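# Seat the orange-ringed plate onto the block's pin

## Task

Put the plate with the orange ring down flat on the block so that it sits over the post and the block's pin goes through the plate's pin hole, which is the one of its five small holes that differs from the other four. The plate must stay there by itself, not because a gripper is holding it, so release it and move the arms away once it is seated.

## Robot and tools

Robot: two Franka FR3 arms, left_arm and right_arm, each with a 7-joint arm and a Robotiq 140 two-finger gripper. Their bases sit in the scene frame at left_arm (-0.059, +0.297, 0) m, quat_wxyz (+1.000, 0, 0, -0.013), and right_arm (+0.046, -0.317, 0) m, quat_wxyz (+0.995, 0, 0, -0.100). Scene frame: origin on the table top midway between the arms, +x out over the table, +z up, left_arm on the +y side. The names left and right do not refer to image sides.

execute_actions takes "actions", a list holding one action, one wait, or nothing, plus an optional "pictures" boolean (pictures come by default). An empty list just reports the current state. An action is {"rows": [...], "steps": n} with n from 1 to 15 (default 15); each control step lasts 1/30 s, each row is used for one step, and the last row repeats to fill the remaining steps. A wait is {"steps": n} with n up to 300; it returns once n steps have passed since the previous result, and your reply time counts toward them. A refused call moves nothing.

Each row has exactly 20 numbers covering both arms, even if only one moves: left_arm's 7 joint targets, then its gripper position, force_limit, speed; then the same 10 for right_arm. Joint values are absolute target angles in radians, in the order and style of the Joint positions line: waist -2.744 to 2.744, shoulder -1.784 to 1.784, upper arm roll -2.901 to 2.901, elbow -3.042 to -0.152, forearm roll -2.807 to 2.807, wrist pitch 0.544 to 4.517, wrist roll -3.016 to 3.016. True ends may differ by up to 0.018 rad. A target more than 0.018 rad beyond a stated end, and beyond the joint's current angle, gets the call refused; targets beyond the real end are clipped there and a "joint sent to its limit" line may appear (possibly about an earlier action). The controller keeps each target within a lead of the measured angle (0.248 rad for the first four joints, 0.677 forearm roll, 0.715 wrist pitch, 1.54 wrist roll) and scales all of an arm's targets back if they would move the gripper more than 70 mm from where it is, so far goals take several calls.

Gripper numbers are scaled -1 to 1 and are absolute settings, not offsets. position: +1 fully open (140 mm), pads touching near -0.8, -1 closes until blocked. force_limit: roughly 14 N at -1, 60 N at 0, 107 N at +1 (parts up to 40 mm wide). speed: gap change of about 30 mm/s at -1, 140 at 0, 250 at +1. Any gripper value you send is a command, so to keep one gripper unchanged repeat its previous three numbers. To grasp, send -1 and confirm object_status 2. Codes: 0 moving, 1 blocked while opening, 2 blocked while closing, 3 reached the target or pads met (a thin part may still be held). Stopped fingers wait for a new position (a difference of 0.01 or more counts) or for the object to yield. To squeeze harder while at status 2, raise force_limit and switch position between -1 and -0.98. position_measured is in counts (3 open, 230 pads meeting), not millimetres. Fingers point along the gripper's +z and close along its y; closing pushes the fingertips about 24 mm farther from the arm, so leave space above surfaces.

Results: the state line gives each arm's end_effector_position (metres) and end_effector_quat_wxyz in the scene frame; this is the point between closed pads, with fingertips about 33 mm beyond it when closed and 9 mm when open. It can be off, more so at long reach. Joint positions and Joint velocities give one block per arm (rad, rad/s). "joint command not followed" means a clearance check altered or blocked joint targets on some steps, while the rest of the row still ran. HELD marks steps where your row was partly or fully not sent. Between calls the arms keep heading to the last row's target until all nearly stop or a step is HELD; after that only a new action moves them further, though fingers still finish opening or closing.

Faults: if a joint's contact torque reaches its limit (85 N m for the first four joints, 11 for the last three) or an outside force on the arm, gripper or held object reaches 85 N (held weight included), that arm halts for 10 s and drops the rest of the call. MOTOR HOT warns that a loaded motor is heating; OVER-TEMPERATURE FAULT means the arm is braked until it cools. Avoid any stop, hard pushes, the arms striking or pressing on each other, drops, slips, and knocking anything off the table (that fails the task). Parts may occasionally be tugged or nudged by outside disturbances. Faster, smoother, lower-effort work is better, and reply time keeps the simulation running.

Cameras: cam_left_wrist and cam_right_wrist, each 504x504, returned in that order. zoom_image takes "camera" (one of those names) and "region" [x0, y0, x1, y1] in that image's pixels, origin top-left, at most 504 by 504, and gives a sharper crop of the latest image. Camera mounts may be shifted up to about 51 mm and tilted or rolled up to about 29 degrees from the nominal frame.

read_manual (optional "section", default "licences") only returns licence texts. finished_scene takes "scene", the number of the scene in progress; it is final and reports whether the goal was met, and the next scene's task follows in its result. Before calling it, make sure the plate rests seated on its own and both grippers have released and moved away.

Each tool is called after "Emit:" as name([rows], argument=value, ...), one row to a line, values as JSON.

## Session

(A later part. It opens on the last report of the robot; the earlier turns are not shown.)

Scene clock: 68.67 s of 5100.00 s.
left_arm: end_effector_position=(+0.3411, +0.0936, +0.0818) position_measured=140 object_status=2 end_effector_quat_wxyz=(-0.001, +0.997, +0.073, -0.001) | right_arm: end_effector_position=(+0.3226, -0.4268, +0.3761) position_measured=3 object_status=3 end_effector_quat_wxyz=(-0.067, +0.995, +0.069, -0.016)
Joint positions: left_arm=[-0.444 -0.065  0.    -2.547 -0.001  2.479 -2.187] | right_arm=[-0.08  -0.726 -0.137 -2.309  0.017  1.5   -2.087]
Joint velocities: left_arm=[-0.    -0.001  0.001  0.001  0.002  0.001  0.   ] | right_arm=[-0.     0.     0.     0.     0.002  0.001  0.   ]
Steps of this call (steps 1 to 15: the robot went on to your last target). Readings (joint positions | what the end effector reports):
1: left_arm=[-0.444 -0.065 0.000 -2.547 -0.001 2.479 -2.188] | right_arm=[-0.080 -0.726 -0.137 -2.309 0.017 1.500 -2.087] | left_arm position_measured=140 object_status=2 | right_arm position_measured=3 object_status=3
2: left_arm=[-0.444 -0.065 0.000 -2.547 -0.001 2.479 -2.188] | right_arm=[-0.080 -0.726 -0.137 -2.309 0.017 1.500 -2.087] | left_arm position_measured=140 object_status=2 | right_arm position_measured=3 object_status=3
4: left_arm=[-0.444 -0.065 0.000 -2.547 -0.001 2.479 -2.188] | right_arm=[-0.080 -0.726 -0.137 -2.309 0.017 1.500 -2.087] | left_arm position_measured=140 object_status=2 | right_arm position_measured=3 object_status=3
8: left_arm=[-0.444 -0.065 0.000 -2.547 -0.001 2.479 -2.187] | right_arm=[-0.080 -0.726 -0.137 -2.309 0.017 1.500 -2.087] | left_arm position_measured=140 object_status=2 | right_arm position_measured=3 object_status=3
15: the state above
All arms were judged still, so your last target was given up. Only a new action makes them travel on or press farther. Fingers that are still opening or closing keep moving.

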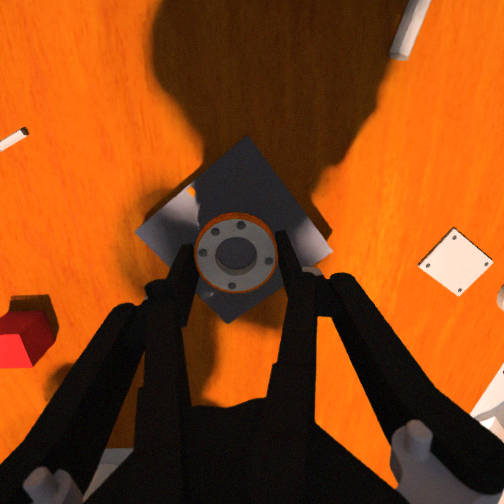

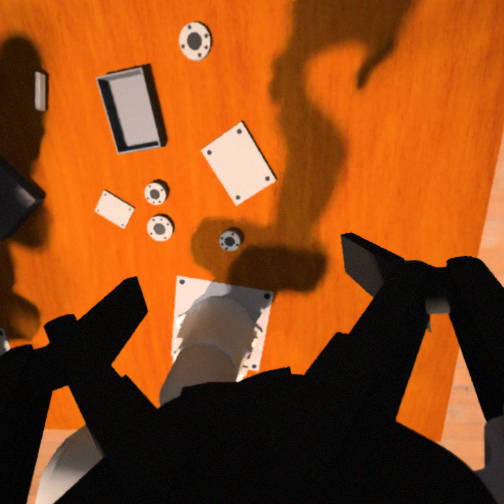

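Nearly concentric; lowering further.

Emit:
execute_actions([
  {"rows":[[-0.442,-0.054,0,-2.549,0,2.495,-2.18,-1,0,-0.5,-0.08,-0.726,-0.137,-2.309,0.017,1.5,-2.087,1,0,0],[-0.442,-0.047,0,-2.551,0,2.504,-2.18,-1,0,-0.5,-0.08,-0.726,-0.137,-2.309,0.017,1.5,-2.087,1,0,0],[-0.442,-0.042,0,-2.552,0,2.51,-2.18,-1,0,-0.5,-0.08,-0.726,-0.137,-2.309,0.017,1.5,-2.087,1,0,0]]},
], pictures=false)

Emit:
execute_actions([
  {"steps":15},
])

Emit:
zoom_image(camera="cam_left_wrist", region=[180,190,300,310])

Scene clock: 72.63 s of 5100.00 s.
left_arm: end_effector_position=(+0.3407, +0.0941, +0.0746) position_measured=140 object_status=2 end_effector_quat_wxyz=(-0.001, +0.997, +0.073, -0.003) | right_arm: end_effector_position=(+0.3226, -0.4268, +0.3761) position_measured=3 object_status=3 end_effector_quat_wxyz=(-0.067, +0.995, +0.069, -0.016)
Joint positions: left_arm=[-0.444 -0.048  0.    -2.55  -0.001  2.496 -2.186] | right_arm=[-0.08  -0.726 -0.137 -2.309  0.017  1.5   -2.087]
Joint velocities: left_arm=[ 0.    -0.    -0.    -0.001 -0.    -0.     0.001] | right_arm=[ 0.     0.001  0.    -0.     0.001 -0.001 -0.001]
Steps of this call (steps 1 to 90: nothing new was sent; then 0.47 s passed at rest; steps 91 to 105: all 15 steps of this action). Readings (joint positions | what the end effector reports):
91: left_arm=[-0.444 -0.064 0.000 -2.547 -0.001 2.482 -2.186] | right_arm=[-0.080 -0.726 -0.137 -2.309 0.017 1.500 -2.087] | left_arm position_measured=140 object_status=2 | right_arm position_measured=3 object_status=3
92: left_arm=[-0.444 -0.060 0.000 -2.547 -0.001 2.485 -2.186] | right_arm=[-0.080 -0.726 -0.137 -2.309 0.017 1.500 -2.087] | left_arm position_measured=140 object_status=2 | right_arm position_measured=3 object_status=3
94: left_arm=[-0.444 -0.052 0.000 -2.549 -0.001 2.492 -2.186] | right_arm=[-0.080 -0.726 -0.137 -2.309 0.017 1.500 -2.087] | left_arm position_measured=140 object_status=2 | right_arm position_measured=3 object_status=3
98: left_arm=[-0.444 -0.048 0.000 -2.550 -0.001 2.496 -2.186] | right_arm=[-0.080 -0.726 -0.137 -2.309 0.017 1.500 -2.087] | left_arm position_measured=140 object_status=2 | right_arm position_measured=3 object_status=3
105: the state above

Scene clock: 73.13 s of 5100.00 s.
left_arm: end_effector_position=(+0.3407, +0.0941, +0.0746) position_measured=140 object_status=2 end_effector_quat_wxyz=(-0.001, +0.997, +0.073, -0.003) | right_arm: end_effector_position=(+0.3226, -0.4268, +0.3761) position_measured=3 object_status=3 end_effector_quat_wxyz=(-0.067, +0.995, +0.069, -0.016)
Joint positions: left_arm=[-0.444 -0.048  0.    -2.55  -0.001  2.496 -2.186] | right_arm=[-0.08  -0.726 -0.137 -2.309  0.017  1.5   -2.087]
Joint velocities: left_arm=[-0.     0.     0.     0.001  0.001  0.    -0.001] | right_arm=[ 0.     0.001  0.     0.002 -0.001 -0.     0.001]
Steps of this call (steps 1 to 15: the robot went on to your last target). Readings (joint positions | what the end effector reports):
1: left_arm=[-0.444 -0.048 0.000 -2.550 -0.001 2.496 -2.186] | right_arm=[-0.080 -0.726 -0.137 -2.309 0.017 1.500 -2.087] | left_arm position_measured=140 object_status=2 | right_arm position_measured=3 object_status=3
2: left_arm=[-0.444 -0.048 0.000 -2.550 -0.001 2.496 -2.186] | right_arm=[-0.080 -0.726 -0.137 -2.309 0.017 1.500 -2.087] | left_arm position_measured=140 object_status=2 | right_arm position_measured=3 object_status=3
4: left_arm=[-0.444 -0.048 0.000 -2.550 -0.001 2.496 -2.186] | right_arm=[-0.080 -0.726 -0.137 -2.309 0.017 1.500 -2.087] | left_arm position_measured=140 object_status=2 | right_arm position_measured=3 object_status=3
8: left_arm=[-0.444 -0.048 0.000 -2.550 -0.001 2.496 -2.186] | right_arm=[-0.080 -0.726 -0.137 -2.309 0.017 1.500 -2.087] | left_arm position_measured=140 object_status=2 | right_arm position_measured=3 object_status=3
15: the state above
All arms were judged still, so your last target was given up. Only a new action makes them travel on or press farther. Fingers that are still opening or closing keep moving.

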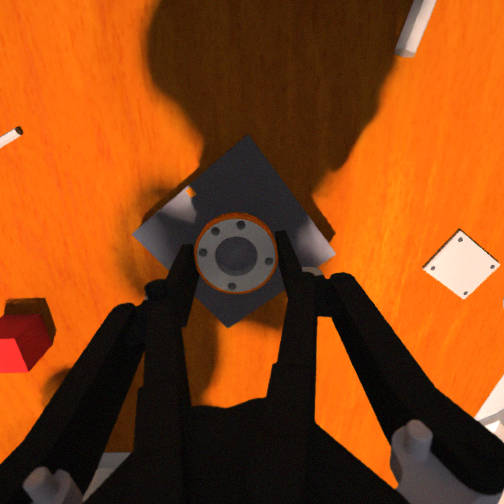

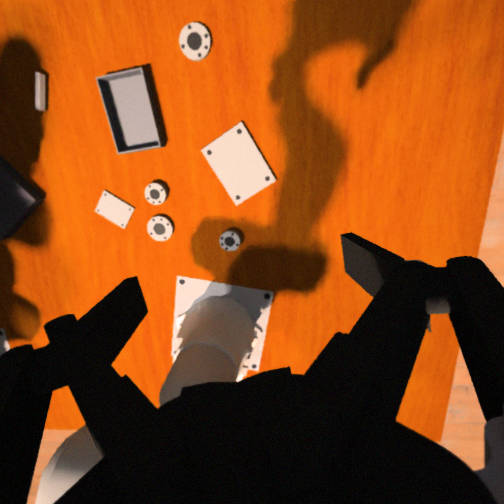

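Region (180, 190, 300, 310) of cam_left_wrist's 504x504 image, scaled by 4.200, with more detail than that image has.

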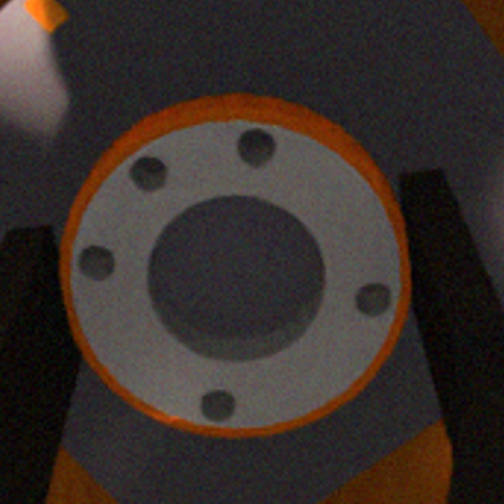

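Emit:
execute_actions([
  {"rows":[[-0.442,-0.048,0,-2.55,0,2.502,-2.18,0.1,0,-0.5,-0.08,-0.726,-0.137,-2.309,0.017,1.5,-2.087,1,0,0]]},
])

Emit:
zoom_image(camera="cam_left_wrist", region=[160,170,310,320])

Scene clock: 78.63 s of 5100.00 s.
left_arm: end_effector_position=(+0.3416, +0.0937, +0.0750) position_measured=117 object_status=3 end_effector_quat_wxyz=(-0.001, +0.997, +0.073, -0.002) | right_arm: end_effector_position=(+0.3226, -0.4268, +0.3761) position_measured=3 object_status=3 end_effector_quat_wxyz=(-0.067, +0.995, +0.069, -0.016)
Joint positions: left_arm=[-0.444 -0.048  0.    -2.55  -0.001  2.499 -2.186] | right_arm=[-0.08  -0.726 -0.137 -2.309  0.017  1.5   -2.087]
Joint velocities: left_arm=[ 0.002  0.     0.     0.     0.002  0.002 -0.001] | right_arm=[-0.    -0.001 -0.001  0.001  0.    -0.    -0.   ]
Steps of this call (steps 1 to 90: nothing new was sent; then 2.00 s passed at rest; steps 91 to 105: all 15 steps of this action). Readings (joint positions | what the end effector reports):
91: left_arm=[-0.444 -0.048 0.000 -2.550 -0.001 2.495 -2.186] | right_arm=[-0.080 -0.726 -0.137 -2.309 0.017 1.500 -2.087] | left_arm position_measured=140 object_status=0 | right_arm position_measured=3 object_status=3
92: left_arm=[-0.444 -0.048 0.000 -2.550 -0.001 2.496 -2.186] | right_arm=[-0.080 -0.726 -0.137 -2.309 0.017 1.500 -2.087] | left_arm position_measured=140 object_status=0 | right_arm position_measured=3 object_status=3
94: left_arm=[-0.444 -0.048 0.000 -2.550 -0.001 2.497 -2.186] | right_arm=[-0.080 -0.726 -0.137 -2.309 0.017 1.500 -2.087] | left_arm position_measured=127 object_status=0 | right_arm position_measured=3 object_status=3
98: left_arm=[-0.444 -0.048 0.000 -2.550 -0.001 2.498 -2.186] | right_arm=[-0.080 -0.726 -0.137 -2.309 0.017 1.500 -2.087] | left_arm position_measured=117 object_status=0 | right_arm position_measured=3 object_status=3
105: the state above

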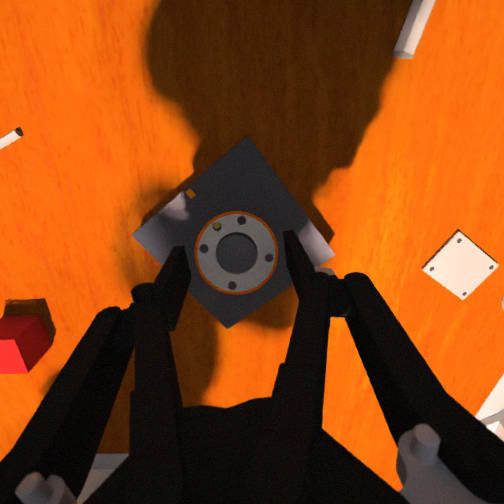

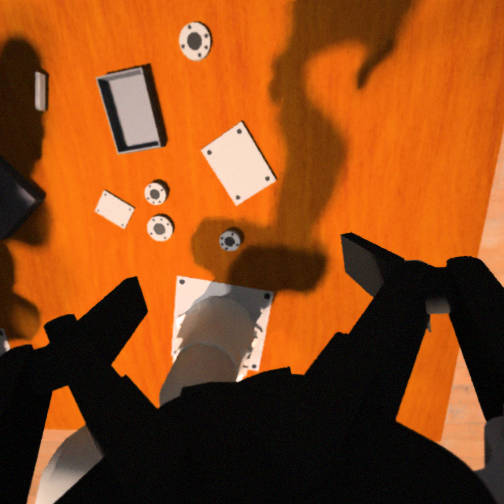

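Region (160, 170, 310, 320) of cam_left_wrist's 504x504 image, scaled by 3.360, with more detail than that image has.

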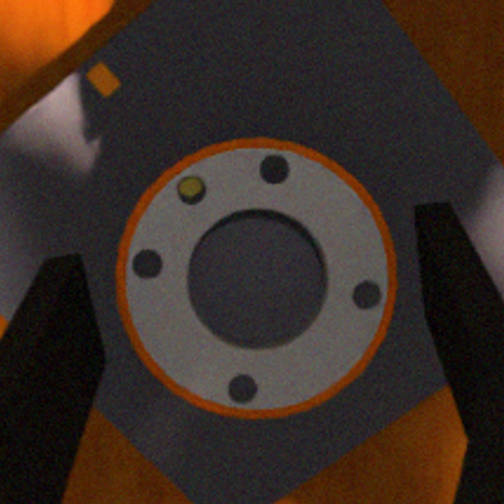

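The plate dropped onto the post and pin. Retreating.

Emit:
execute_actions([
  {"rows":[[-0.442,-0.3,0,-2.45,0,2.15,-2.18,0.1,0,-0.5,-0.08,-0.726,-0.137,-2.309,0.017,1.5,-2.087,1,0,0]]},
], pictures=false)

Emit:
execute_actions([
  {"steps":20},
])

Emit:
zoom_image(camera="cam_left_wrist", region=[170,150,300,280])

Scene clock: 82.10 s of 5100.00 s.
left_arm: end_effector_position=(+0.3418, +0.0934, +0.2039) position_measured=117 object_status=3 end_effector_quat_wxyz=(+0.009, +0.997, +0.073, +0.013) | right_arm: end_effector_position=(+0.3226, -0.4268, +0.3761) position_measured=3 object_status=3 end_effector_quat_wxyz=(-0.067, +0.995, +0.069, -0.016)
Joint positions: left_arm=[-0.444 -0.302  0.    -2.448 -0.001  2.178 -2.186] | right_arm=[-0.08  -0.726 -0.137 -2.309  0.017  1.5   -2.087]
Joint velocities: left_arm=[ 0.     0.005 -0.001 -0.014  0.    -0.157  0.001] | right_arm=[-0.001  0.001  0.002 -0.    -0.001  0.    -0.001]
Steps of this call (steps 1 to 15: the robot went on to your last target; steps 16 to 89: nothing new was sent; steps 90 to 104: all 15 steps of this action). Readings (joint positions | what the end effector reports):
90: left_arm=[-0.444 -0.065 0.000 -2.546 -0.001 2.464 -2.186] | right_arm=[-0.080 -0.726 -0.137 -2.309 0.017 1.500 -2.087] | left_arm position_measured=117 object_status=3 | right_arm position_measured=3 object_status=3
91: left_arm=[-0.444 -0.100 0.000 -2.537 -0.001 2.429 -2.186] | right_arm=[-0.080 -0.726 -0.137 -2.309 0.017 1.500 -2.087] | left_arm position_measured=117 object_status=3 | right_arm position_measured=3 object_status=3
93: left_arm=[-0.444 -0.181 0.000 -2.502 -0.001 2.359 -2.186] | right_arm=[-0.080 -0.726 -0.137 -2.309 0.017 1.500 -2.087] | left_arm position_measured=117 object_status=3 | right_arm position_measured=3 object_status=3
97: left_arm=[-0.444 -0.292 0.000 -2.447 -0.001 2.252 -2.186] | right_arm=[-0.080 -0.726 -0.137 -2.309 0.017 1.500 -2.087] | left_arm position_measured=117 object_status=3 | right_arm position_measured=3 object_status=3
104: the state above

Scene clock: 82.77 s of 5100.00 s.
left_arm: end_effector_position=(+0.3347, +0.0971, +0.2013) position_measured=117 object_status=3 end_effector_quat_wxyz=(+0.002, +0.997, +0.073, +0.003) | right_arm: end_effector_position=(+0.3226, -0.4268, +0.3761) position_measured=3 object_status=3 end_effector_quat_wxyz=(-0.067, +0.995, +0.069, -0.016)
Joint positions: left_arm=[-0.444 -0.302  0.    -2.449 -0.001  2.154 -2.186] | right_arm=[-0.08  -0.726 -0.137 -2.309  0.017  1.5   -2.087]
Joint velocities: left_arm=[-0.001  0.001  0.001 -0.    -0.    -0.003  0.001] | right_arm=[ 0.001 -0.    -0.    -0.001 -0.     0.    -0.001]
Steps of this call (steps 1 to 20: the robot went on to your last target). Readings (joint positions | what the end effector reports):
1: left_arm=[-0.444 -0.302 0.000 -2.449 -0.001 2.174 -2.186] | right_arm=[-0.080 -0.726 -0.137 -2.309 0.017 1.500 -2.087] | left_arm position_measured=117 object_status=3 | right_arm position_measured=3 object_status=3
2: left_arm=[-0.444 -0.302 0.000 -2.449 -0.001 2.170 -2.186] | right_arm=[-0.080 -0.726 -0.137 -2.309 0.017 1.500 -2.087] | left_arm position_measured=117 object_status=3 | right_arm position_measured=3 object_status=3
4: left_arm=[-0.444 -0.302 0.000 -2.449 -0.001 2.164 -2.186] | right_arm=[-0.080 -0.726 -0.137 -2.309 0.017 1.500 -2.087] | left_arm position_measured=117 object_status=3 | right_arm position_measured=3 object_status=3
8: left_arm=[-0.444 -0.302 0.000 -2.449 -0.001 2.158 -2.186] | right_arm=[-0.080 -0.726 -0.137 -2.309 0.017 1.500 -2.087] | left_arm position_measured=117 object_status=3 | right_arm position_measured=3 object_status=3
20: the state above

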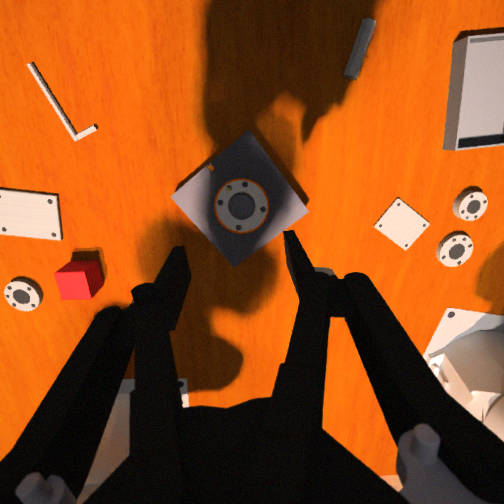

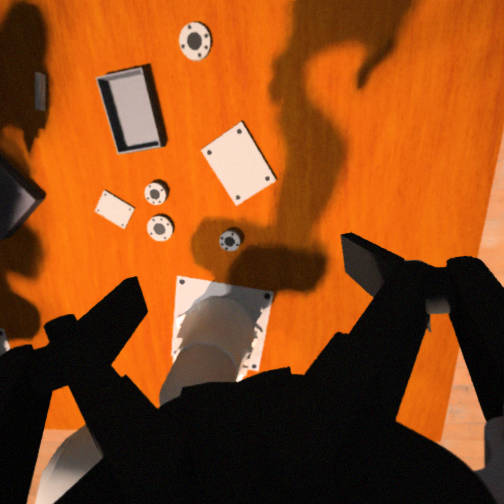

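Region (170, 150, 300, 280) of cam_left_wrist's 504x504 image, scaled by 3.877, with more detail than that image has.

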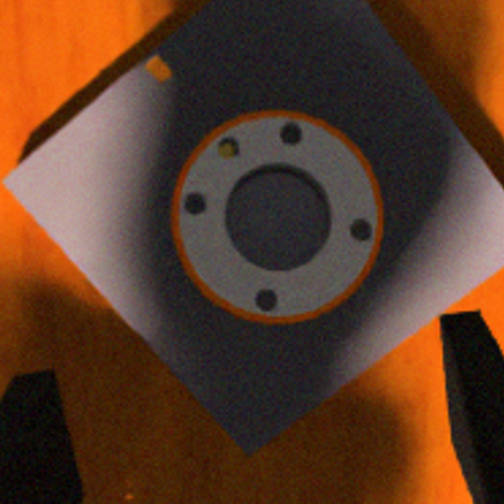

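Emit:
execute_actions([
  {"rows":[[-0.442,-0.084,0,-2.544,0,2.46,-2.18,-0.35,0,0,-0.08,-0.726,-0.137,-2.309,0.017,1.5,-2.087,1,0,0]]},
], pictures=false)

Emit:
execute_actions([
  {"steps":20},
], pictures=false)

Emit:
execute_actions([
  {"rows":[[-0.442,-0.054,0,-2.549,0,2.495,-2.18,-0.35,0,0,-0.08,-0.726,-0.137,-2.309,0.017,1.5,-2.087,1,0,0]]},
])

Scene clock: 88.60 s of 5100.00 s.
left_arm: end_effector_position=(+0.3324, +0.0986, +0.0871) position_measured=173 object_status=3 end_effector_quat_wxyz=(-0.008, +0.997, +0.073, -0.014) | right_arm: end_effector_position=(+0.3226, -0.4268, +0.3761) position_measured=3 object_status=3 end_effector_quat_wxyz=(-0.067, +0.995, +0.069, -0.016)
Joint positions: left_arm=[-0.443 -0.085 -0.    -2.546 -0.001  2.43  -2.185] | right_arm=[-0.08  -0.726 -0.137 -2.309  0.017  1.5   -2.087]
Joint velocities: left_arm=[ 0.011 -0.001  0.003 -0.006  0.002  0.076 -0.002] | right_arm=[ 0.002 -0.001  0.002  0.001  0.001 -0.    -0.001]
Steps of this call (steps 1 to 15: the robot went on to your last target; steps 16 to 90: nothing new was sent; then 2.33 s passed at rest; steps 91 to 105: all 15 steps of this action). Readings (joint positions | what the end effector reports):
91: left_arm=[-0.444 -0.286 0.000 -2.452 -0.001 2.185 -2.186] | right_arm=[-0.080 -0.726 -0.137 -2.309 0.017 1.500 -2.087] | left_arm position_measured=117 object_status=0 | right_arm position_measured=3 object_status=3
92: left_arm=[-0.444 -0.253 0.000 -2.463 -0.001 2.219 -2.186] | right_arm=[-0.080 -0.726 -0.137 -2.309 0.017 1.500 -2.087] | left_arm position_measured=123 object_status=0 | right_arm position_measured=3 object_status=3
94: left_arm=[-0.444 -0.174 0.000 -2.497 -0.001 2.289 -2.186] | right_arm=[-0.080 -0.726 -0.137 -2.309 0.017 1.500 -2.087] | left_arm position_measured=138 object_status=0 | right_arm position_measured=3 object_status=3
98: left_arm=[-0.444 -0.086 0.000 -2.546 -0.001 2.376 -2.186] | right_arm=[-0.080 -0.726 -0.137 -2.309 0.017 1.500 -2.087] | left_arm position_measured=168 object_status=0 | right_arm position_measured=3 object_status=3
105: the state above

Scene clock: 89.27 s of 5100.00 s.
left_arm: end_effector_position=(+0.3353, +0.0976, +0.0878) position_measured=173 object_status=3 end_effector_quat_wxyz=(-0.005, +0.997, +0.074, -0.009) | right_arm: end_effector_position=(+0.3226, -0.4268, +0.3761) position_measured=3 object_status=3 end_effector_quat_wxyz=(-0.067, +0.995, +0.069, -0.016)
Joint positions: left_arm=[-0.442 -0.085  0.    -2.546 -0.001  2.44  -2.185] | right_arm=[-0.08  -0.726 -0.137 -2.309  0.017  1.5   -2.087]
Joint velocities: left_arm=[-0.    -0.001  0.     0.002  0.001  0.001 -0.001] | right_arm=[ 0.001 -0.    -0.     0.001  0.001  0.001 -0.001]
Steps of this call (steps 1 to 20: the robot went on to your last target). Readings (joint positions | what the end effector reports):
1: left_arm=[-0.443 -0.085 -0.000 -2.546 -0.001 2.432 -2.185] | right_arm=[-0.080 -0.726 -0.137 -2.309 0.017 1.500 -2.087] | left_arm position_measured=173 object_status=3 | right_arm position_measured=3 object_status=3
2: left_arm=[-0.442 -0.085 -0.000 -2.546 -0.001 2.434 -2.185] | right_arm=[-0.080 -0.726 -0.137 -2.309 0.017 1.500 -2.087] | left_arm position_measured=173 object_status=3 | right_arm position_measured=3 object_status=3
4: left_arm=[-0.442 -0.085 -0.000 -2.546 -0.001 2.436 -2.185] | right_arm=[-0.080 -0.726 -0.137 -2.309 0.017 1.500 -2.087] | left_arm position_measured=173 object_status=3 | right_arm position_measured=3 object_status=3
8: left_arm=[-0.442 -0.085 0.000 -2.546 -0.001 2.439 -2.185] | right_arm=[-0.080 -0.726 -0.137 -2.309 0.017 1.500 -2.087] | left_arm position_measured=173 object_status=3 | right_arm position_measured=3 object_status=3
20: the state above

Scene clock: 89.77 s of 5100.00 s.
left_arm: end_effector_position=(+0.3426, +0.0951, +0.0787) position_measured=173 object_status=3 end_effector_quat_wxyz=(-0.001, +0.997, +0.074, -0.001) | right_arm: end_effector_position=(+0.3226, -0.4268, +0.3761) position_measured=3 object_status=3 end_effector_quat_wxyz=(-0.067, +0.995, +0.069, -0.016)
Joint positions: left_arm=[-0.441 -0.056  0.001 -2.548  0.     2.488 -2.185] | right_arm=[-0.08  -0.726 -0.137 -2.309  0.017  1.5   -2.087]
Joint velocities: left_arm=[-0.     0.     0.001 -0.    -0.     0.018 -0.001] | right_arm=[ 0.     0.001  0.     0.001  0.    -0.001 -0.001]
Steps of this call (steps 1 to 15: all 15 steps of this action). Readings (joint positions | what the end effector reports):
1: left_arm=[-0.442 -0.081 0.000 -2.546 -0.000 2.446 -2.185] | right_arm=[-0.080 -0.726 -0.137 -2.309 0.017 1.500 -2.087] | left_arm position_measured=173 object_status=3 | right_arm position_measured=3 object_status=3
2: left_arm=[-0.441 -0.076 0.001 -2.547 0.001 2.450 -2.185] | right_arm=[-0.080 -0.726 -0.137 -2.309 0.017 1.500 -2.087] | left_arm position_measured=173 object_status=3 | right_arm position_measured=3 object_status=3
4: left_arm=[-0.440 -0.064 0.002 -2.548 0.001 2.464 -2.185] | right_arm=[-0.080 -0.726 -0.137 -2.309 0.017 1.500 -2.087] | left_arm position_measured=173 object_status=3 | right_arm position_measured=3 object_status=3
8: left_arm=[-0.441 -0.058 0.001 -2.547 0.000 2.480 -2.185] | right_arm=[-0.080 -0.726 -0.137 -2.309 0.017 1.500 -2.087] | left_arm position_measured=173 object_status=3 | right_arm position_measured=3 object_status=3
15: the state above

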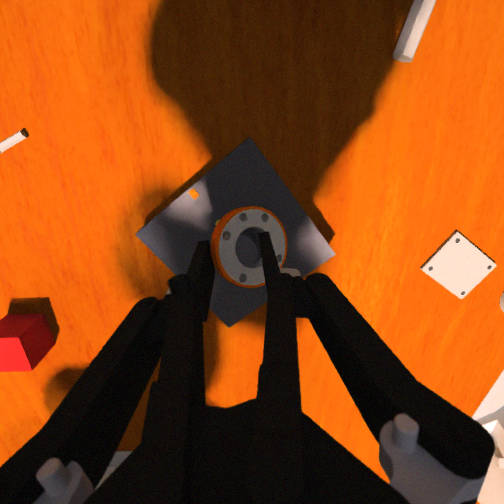

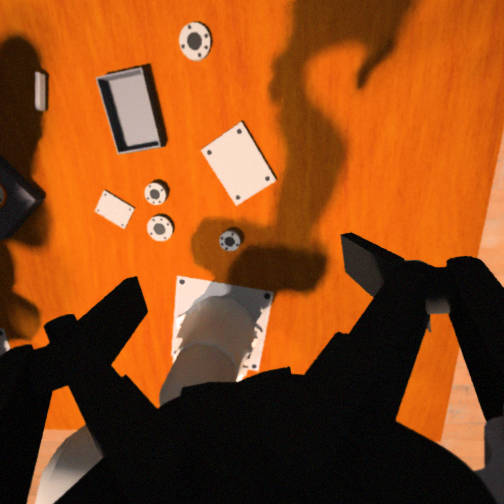

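Emit:
execute_actions([
  {"rows":[[-0.442,-0.13,0,-2.525,0,2.395,-2.18,-0.35,0,0,-0.08,-0.726,-0.137,-2.309,0.017,1.5,-2.087,1,0,0]],"steps":10},
], pictures=false)

Emit:
execute_actions([
  {"rows":[[-0.458,-0.13,0,-2.525,0,2.395,-2.18,0.4,0,0,-0.08,-0.726,-0.137,-2.309,0.017,1.5,-2.087,1,0,0]]},
])

Emit:
zoom_image(camera="cam_left_wrist", region=[160,160,310,310])

Scene clock: 95.13 s of 5100.00 s.
left_arm: end_effector_position=(+0.3483, +0.0922, +0.1145) position_measured=173 object_status=3 end_effector_quat_wxyz=(+0.005, +0.997, +0.074, +0.008) | right_arm: end_effector_position=(+0.3226, -0.4268, +0.3761) position_measured=3 object_status=3 end_effector_quat_wxyz=(-0.067, +0.995, +0.069, -0.016)
Joint positions: left_arm=[-0.441 -0.129  0.001 -2.524  0.     2.412 -2.185] | right_arm=[-0.08  -0.726 -0.137 -2.309  0.017  1.5   -2.087]
Joint velocities: left_arm=[ 0.    -0.002  0.001 -0.001  0.    -0.086  0.001] | right_arm=[-0.    -0.001  0.     0.001  0.    -0.001  0.   ]
Steps of this call (steps 1 to 15: the robot went on to your last target; steps 16 to 90: nothing new was sent; then 2.03 s passed at rest; steps 91 to 100: all 10 steps of this action). Readings (joint positions | what the end effector reports):
91: left_arm=[-0.441 -0.066 0.001 -2.547 0.000 2.475 -2.185] | right_arm=[-0.080 -0.726 -0.137 -2.309 0.017 1.500 -2.087] | left_arm position_measured=173 object_status=3 | right_arm position_measured=3 object_status=3
92: left_arm=[-0.441 -0.083 0.001 -2.544 0.000 2.460 -2.185] | right_arm=[-0.080 -0.726 -0.137 -2.309 0.017 1.500 -2.087] | left_arm position_measured=173 object_status=3 | right_arm position_measured=3 object_status=3
94: left_arm=[-0.441 -0.112 0.001 -2.532 0.000 2.440 -2.185] | right_arm=[-0.080 -0.726 -0.137 -2.309 0.017 1.500 -2.087] | left_arm position_measured=173 object_status=3 | right_arm position_measured=3 object_status=3
98: left_arm=[-0.441 -0.129 0.001 -2.524 0.000 2.419 -2.185] | right_arm=[-0.080 -0.726 -0.137 -2.309 0.017 1.500 -2.087] | left_arm position_measured=173 object_status=3 | right_arm position_measured=3 object_status=3
100: the state above

Scene clock: 95.63 s of 5100.00 s.
left_arm: end_effector_position=(+0.3415, +0.0884, +0.1132) position_measured=78 object_status=0 end_effector_quat_wxyz=(+0.001, +0.998, +0.067, +0.002) | right_arm: end_effector_position=(+0.3226, -0.4268, +0.3761) position_measured=3 object_status=3 end_effector_quat_wxyz=(-0.067, +0.995, +0.069, -0.016)
Joint positions: left_arm=[-0.456 -0.129  0.001 -2.524  0.     2.399 -2.185] | right_arm=[-0.08  -0.726 -0.137 -2.309  0.017  1.5   -2.087]
Joint velocities: left_arm=[ 0.    -0.     0.001 -0.     0.003 -0.003 -0.001] | right_arm=[ 0.001  0.001  0.    -0.001  0.     0.     0.   ]
Steps of this call (steps 1 to 15: all 15 steps of this action). Readings (joint positions | what the end effector reports):
1: left_arm=[-0.444 -0.129 0.002 -2.524 0.000 2.410 -2.185] | right_arm=[-0.080 -0.726 -0.137 -2.309 0.017 1.500 -2.087] | left_arm position_measured=173 object_status=0 | right_arm position_measured=3 object_status=3
2: left_arm=[-0.447 -0.129 0.002 -2.524 0.000 2.408 -2.185] | right_arm=[-0.080 -0.726 -0.137 -2.309 0.017 1.500 -2.087] | left_arm position_measured=167 object_status=0 | right_arm position_measured=3 object_status=3
4: left_arm=[-0.453 -0.129 0.001 -2.524 0.000 2.404 -2.185] | right_arm=[-0.080 -0.726 -0.137 -2.309 0.017 1.500 -2.087] | left_arm position_measured=152 object_status=0 | right_arm position_measured=3 object_status=3
8: left_arm=[-0.455 -0.129 0.001 -2.524 0.000 2.401 -2.185] | right_arm=[-0.080 -0.726 -0.137 -2.309 0.017 1.500 -2.087] | left_arm position_measured=121 object_status=0 | right_arm position_measured=3 object_status=3
15: the state above

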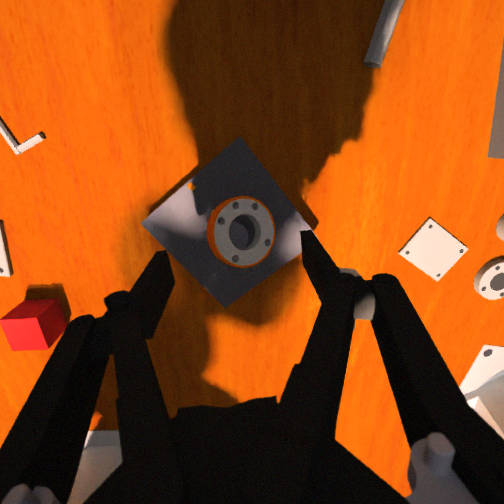

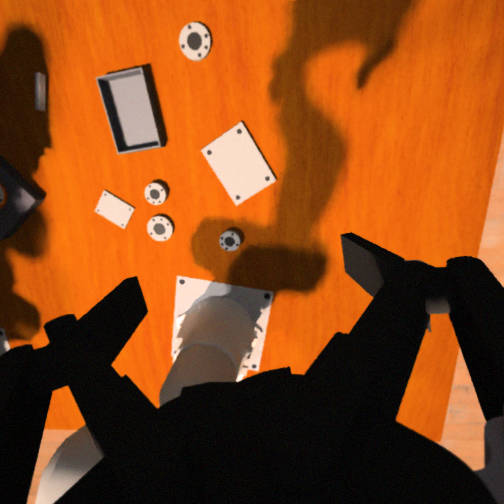

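Region (160, 160, 310, 310) of cam_left_wrist's 504x504 image, scaled by 3.360, with more detail than that image has.

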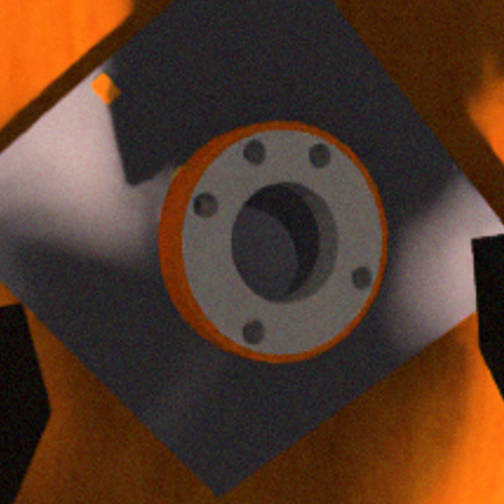

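Emit:
execute_actions([
  {"rows":[[-0.462,-0.1,0,-2.537,0,2.437,-1.77,0.4,0,0,-0.08,-0.726,-0.137,-2.309,0.017,1.5,-2.087,1,0,0]]},
], pictures=false)

Emit:
execute_actions([
  {"rows":[[-0.462,-0.027,0,-2.554,0,2.527,-1.77,0.4,0,0,-0.08,-0.726,-0.137,-2.309,0.017,1.5,-2.087,1,0,0]]},
], pictures=false)

Emit:
execute_actions([
  {"steps":20},
])

Emit:
execute_actions([
  {"rows":[[-0.462,-0.027,0,-2.554,0,2.527,-1.77,-1,0,-0.4,-0.08,-0.726,-0.137,-2.309,0.017,1.5,-2.087,1,0,0]]},
])

Emit:
zoom_image(camera="cam_left_wrist", region=[160,170,310,320])

Scene clock: 102.50 s of 5100.00 s.
left_arm: end_effector_position=(+0.3382, +0.0880, +0.0985) position_measured=78 object_status=3 end_effector_quat_wxyz=(-0.001, +0.995, -0.099, -0.001) | right_arm: end_effector_position=(+0.3226, -0.4268, +0.3761) position_measured=3 object_status=3 end_effector_quat_wxyz=(-0.067, +0.995, +0.069, -0.016)
Joint positions: left_arm=[-0.46  -0.102  0.001 -2.537  0.     2.432 -1.857] | right_arm=[-0.08  -0.726 -0.137 -2.309  0.017  1.5   -2.087]
Joint velocities: left_arm=[-0.     0.    -0.001  0.001 -0.     0.012  0.267] | right_arm=[ 0.     0.    -0.     0.001  0.001  0.001 -0.002]
Steps of this call (steps 1 to 15: the robot went on to your last target; steps 16 to 90: nothing new was sent; then 3.37 s passed at rest; steps 91 to 105: all 15 steps of this action). Readings (joint positions | what the end effector reports):
91: left_arm=[-0.456 -0.126 0.001 -2.525 0.000 2.405 -2.148] | right_arm=[-0.080 -0.726 -0.137 -2.309 0.017 1.500 -2.087] | left_arm position_measured=78 object_status=3 | right_arm position_measured=3 object_status=3
92: left_arm=[-0.457 -0.119 0.001 -2.527 0.000 2.410 -2.109] | right_arm=[-0.080 -0.726 -0.137 -2.309 0.017 1.500 -2.087] | left_arm position_measured=78 object_status=3 | right_arm position_measured=3 object_status=3
94: left_arm=[-0.459 -0.108 0.001 -2.533 0.000 2.418 -2.044] | right_arm=[-0.080 -0.726 -0.137 -2.309 0.017 1.500 -2.087] | left_arm position_measured=78 object_status=3 | right_arm position_measured=3 object_status=3
98: left_arm=[-0.459 -0.102 0.001 -2.537 0.000 2.426 -1.949] | right_arm=[-0.080 -0.726 -0.137 -2.309 0.017 1.500 -2.087] | left_arm position_measured=78 object_status=3 | right_arm position_measured=3 object_status=3
105: the state above

Scene clock: 103.00 s of 5100.00 s.
left_arm: end_effector_position=(+0.3368, +0.0887, +0.0657) position_measured=78 object_status=3 end_effector_quat_wxyz=(-0.002, +0.991, -0.131, -0.004) | right_arm: end_effector_position=(+0.3226, -0.4268, +0.3761) position_measured=3 object_status=3 end_effector_quat_wxyz=(-0.067, +0.995, +0.069, -0.016)
Joint positions: left_arm=[-0.46  -0.028  0.001 -2.555  0.     2.519 -1.792] | right_arm=[-0.08  -0.726 -0.137 -2.309  0.017  1.5   -2.087]
Joint velocities: left_arm=[-0.001  0.001  0.001  0.     0.     0.031  0.053] | right_arm=[-0.001  0.001  0.     0.002 -0.    -0.001  0.002]
Steps of this call (steps 1 to 15: all 15 steps of this action). Readings (joint positions | what the end effector reports):
1: left_arm=[-0.460 -0.092 0.001 -2.536 0.000 2.448 -1.848] | right_arm=[-0.080 -0.726 -0.137 -2.309 0.017 1.500 -2.087] | left_arm position_measured=78 object_status=3 | right_arm position_measured=3 object_status=3
2: left_arm=[-0.460 -0.074 0.001 -2.538 0.000 2.463 -1.841] | right_arm=[-0.080 -0.726 -0.137 -2.309 0.017 1.500 -2.087] | left_arm position_measured=78 object_status=3 | right_arm position_measured=3 object_status=3
4: left_arm=[-0.460 -0.045 0.001 -2.548 0.000 2.482 -1.828] | right_arm=[-0.080 -0.726 -0.137 -2.309 0.017 1.500 -2.087] | left_arm position_measured=78 object_status=3 | right_arm position_measured=3 object_status=3
8: left_arm=[-0.460 -0.028 0.001 -2.555 0.000 2.503 -1.810] | right_arm=[-0.080 -0.726 -0.137 -2.309 0.017 1.500 -2.087] | left_arm position_measured=78 object_status=3 | right_arm position_measured=3 object_status=3
15: the state above

Scene clock: 103.67 s of 5100.00 s.
left_arm: end_effector_position=(+0.3382, +0.0880, +0.0661) position_measured=78 object_status=3 end_effector_quat_wxyz=(-0.001, +0.990, -0.138, -0.002) | right_arm: end_effector_position=(+0.3226, -0.4268, +0.3761) position_measured=3 object_status=3 end_effector_quat_wxyz=(-0.067, +0.995, +0.069, -0.016)
Joint positions: left_arm=[-0.46  -0.028  0.001 -2.555  0.     2.524 -1.778] | right_arm=[-0.08  -0.726 -0.137 -2.309  0.017  1.5   -2.087]
Joint velocities: left_arm=[-0.001  0.     0.001 -0.002 -0.     0.001  0.003] | right_arm=[-0.    -0.    -0.001  0.001 -0.    -0.     0.   ]
Steps of this call (steps 1 to 20: the robot went on to your last target). Readings (joint positions | what the end effector reports):
1: left_arm=[-0.460 -0.028 0.001 -2.555 0.000 2.520 -1.790] | right_arm=[-0.080 -0.726 -0.137 -2.309 0.017 1.500 -2.087] | left_arm position_measured=78 object_status=3 | right_arm position_measured=3 object_status=3
2: left_arm=[-0.460 -0.028 0.001 -2.555 0.000 2.520 -1.789] | right_arm=[-0.080 -0.726 -0.137 -2.309 0.017 1.500 -2.087] | left_arm position_measured=78 object_status=3 | right_arm position_measured=3 object_status=3
4: left_arm=[-0.460 -0.028 0.001 -2.555 0.000 2.522 -1.786] | right_arm=[-0.080 -0.726 -0.137 -2.309 0.017 1.500 -2.087] | left_arm position_measured=78 object_status=3 | right_arm position_measured=3 object_status=3
8: left_arm=[-0.460 -0.028 0.001 -2.555 0.000 2.523 -1.783] | right_arm=[-0.080 -0.726 -0.137 -2.309 0.017 1.500 -2.087] | left_arm position_measured=78 object_status=3 | right_arm position_measured=3 object_status=3
20: the state above

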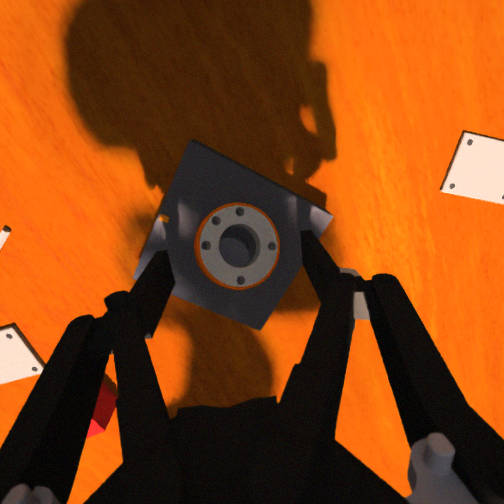

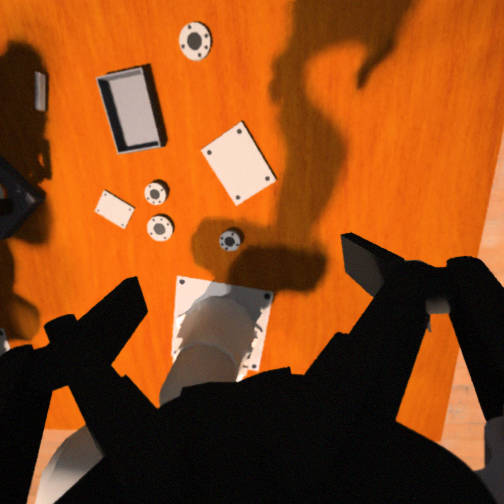

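Scene clock: 104.17 s of 5100.00 s.
left_arm: end_effector_position=(+0.3391, +0.0873, +0.0671) position_measured=144 object_status=0 end_effector_quat_wxyz=(-0.000, +0.990, -0.139, -0.000) | right_arm: end_effector_position=(+0.3226, -0.4268, +0.3761) position_measured=3 object_status=3 end_effector_quat_wxyz=(-0.067, +0.995, +0.069, -0.016)
Joint positions: left_arm=[-0.46  -0.029  0.001 -2.554  0.     2.524 -1.777] | right_arm=[-0.08  -0.726 -0.137 -2.309  0.017  1.5   -2.087]
Joint velocities: left_arm=[ 0.     0.    -0.     0.001 -0.001 -0.     0.002] | right_arm=[-0.     0.001  0.    -0.    -0.     0.001  0.   ]
Steps of this call (steps 1 to 15: all 15 steps of this action). Readings (joint positions | what the end effector reports):
1: left_arm=[-0.460 -0.028 0.001 -2.555 0.000 2.524 -1.778] | right_arm=[-0.080 -0.726 -0.137 -2.309 0.017 1.500 -2.087] | left_arm position_measured=78 object_status=0 | right_arm position_measured=3 object_status=3
2: left_arm=[-0.460 -0.028 0.001 -2.555 0.000 2.524 -1.778] | right_arm=[-0.080 -0.726 -0.137 -2.309 0.017 1.500 -2.087] | left_arm position_measured=82 object_status=0 | right_arm position_measured=3 object_status=3
4: left_arm=[-0.460 -0.028 0.001 -2.555 0.000 2.524 -1.777] | right_arm=[-0.080 -0.726 -0.137 -2.309 0.017 1.500 -2.087] | left_arm position_measured=93 object_status=0 | right_arm position_measured=3 object_status=3
8: left_arm=[-0.460 -0.028 0.001 -2.555 0.000 2.524 -1.777] | right_arm=[-0.080 -0.726 -0.137 -2.309 0.017 1.500 -2.087] | left_arm position_measured=114 object_status=0 | right_arm position_measured=3 object_status=3
15: the state above

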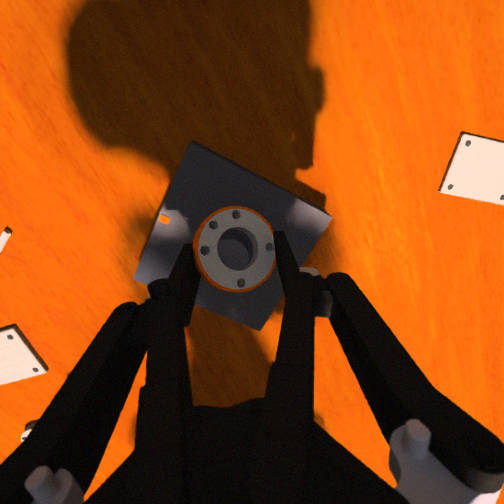

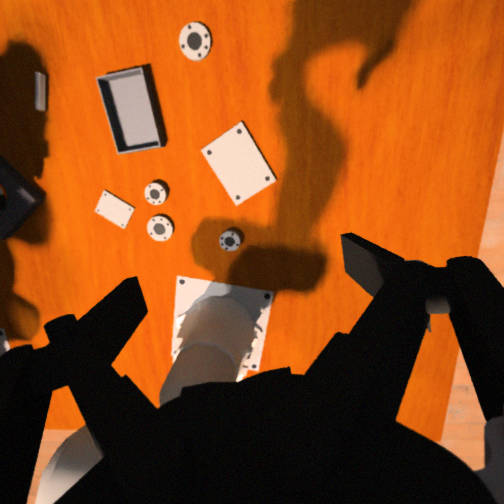

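Region (160, 170, 310, 320) of cam_left_wrist's 504x504 image, scaled by 3.360, with more detail than that image has.

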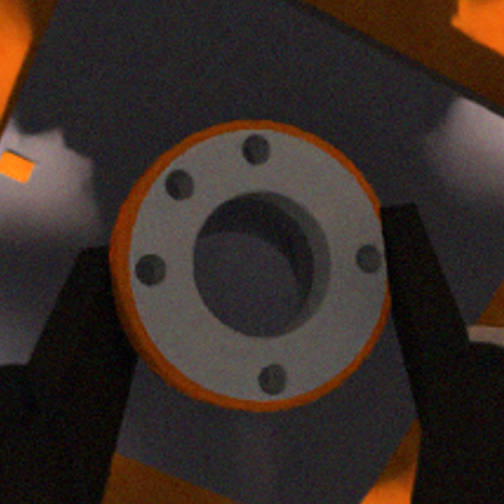

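Emit:
execute_actions([
  {"rows":[[-0.462,-0.15,0,-2.515,0,2.365,-1.77,-1,0,-0.4,-0.08,-0.726,-0.137,-2.309,0.017,1.5,-2.087,1,0,0]]},
])

Scene clock: 106.73 s of 5100.00 s.
left_arm: end_effector_position=(+0.3428, +0.0854, +0.1247) position_measured=147 object_status=2 end_effector_quat_wxyz=(+0.002, +0.990, -0.139, +0.006) | right_arm: end_effector_position=(+0.3226, -0.4268, +0.3761) position_measured=3 object_status=3 end_effector_quat_wxyz=(-0.067, +0.995, +0.069, -0.016)
Joint positions: left_arm=[-0.46  -0.15   0.001 -2.514  0.     2.376 -1.776] | right_arm=[-0.08  -0.726 -0.137 -2.309  0.017  1.5   -2.087]
Joint velocities: left_arm=[ 0.     0.001  0.    -0.    -0.    -0.053  0.   ] | right_arm=[-0.001 -0.001  0.002 -0.001  0.002 -0.     0.   ]
Steps of this call (steps 1 to 15: the robot went on to your last target; steps 16 to 62: nothing new was sent; steps 63 to 77: all 15 steps of this action). Readings (joint positions | what the end effector reports):
63: left_arm=[-0.460 -0.045 0.001 -2.552 0.000 2.498 -1.776] | right_arm=[-0.080 -0.726 -0.137 -2.309 0.017 1.500 -2.087] | left_arm position_measured=144 object_status=2 | right_arm position_measured=3 object_status=3
64: left_arm=[-0.460 -0.074 0.001 -2.546 0.000 2.472 -1.776] | right_arm=[-0.080 -0.726 -0.137 -2.309 0.017 1.500 -2.087] | left_arm position_measured=147 object_status=2 | right_arm position_measured=3 object_status=3
66: left_arm=[-0.460 -0.122 0.001 -2.525 0.000 2.439 -1.776] | right_arm=[-0.080 -0.726 -0.137 -2.309 0.017 1.500 -2.087] | left_arm position_measured=147 object_status=2 | right_arm position_measured=3 object_status=3
70: left_arm=[-0.460 -0.150 0.001 -2.512 0.000 2.403 -1.776] | right_arm=[-0.080 -0.726 -0.137 -2.309 0.017 1.500 -2.087] | left_arm position_measured=147 object_status=2 | right_arm position_measured=3 object_status=3
77: the state above

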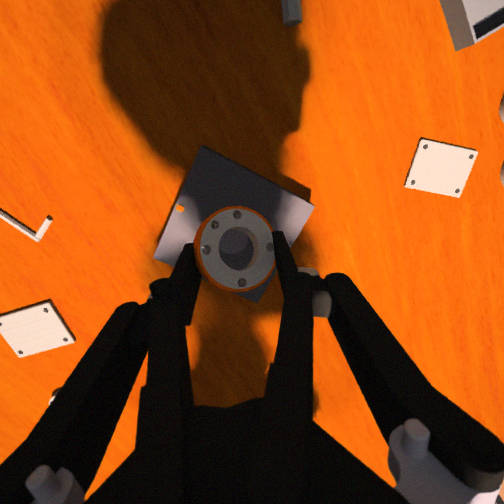

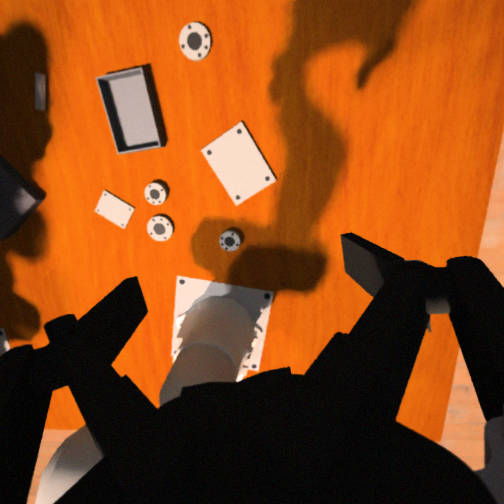

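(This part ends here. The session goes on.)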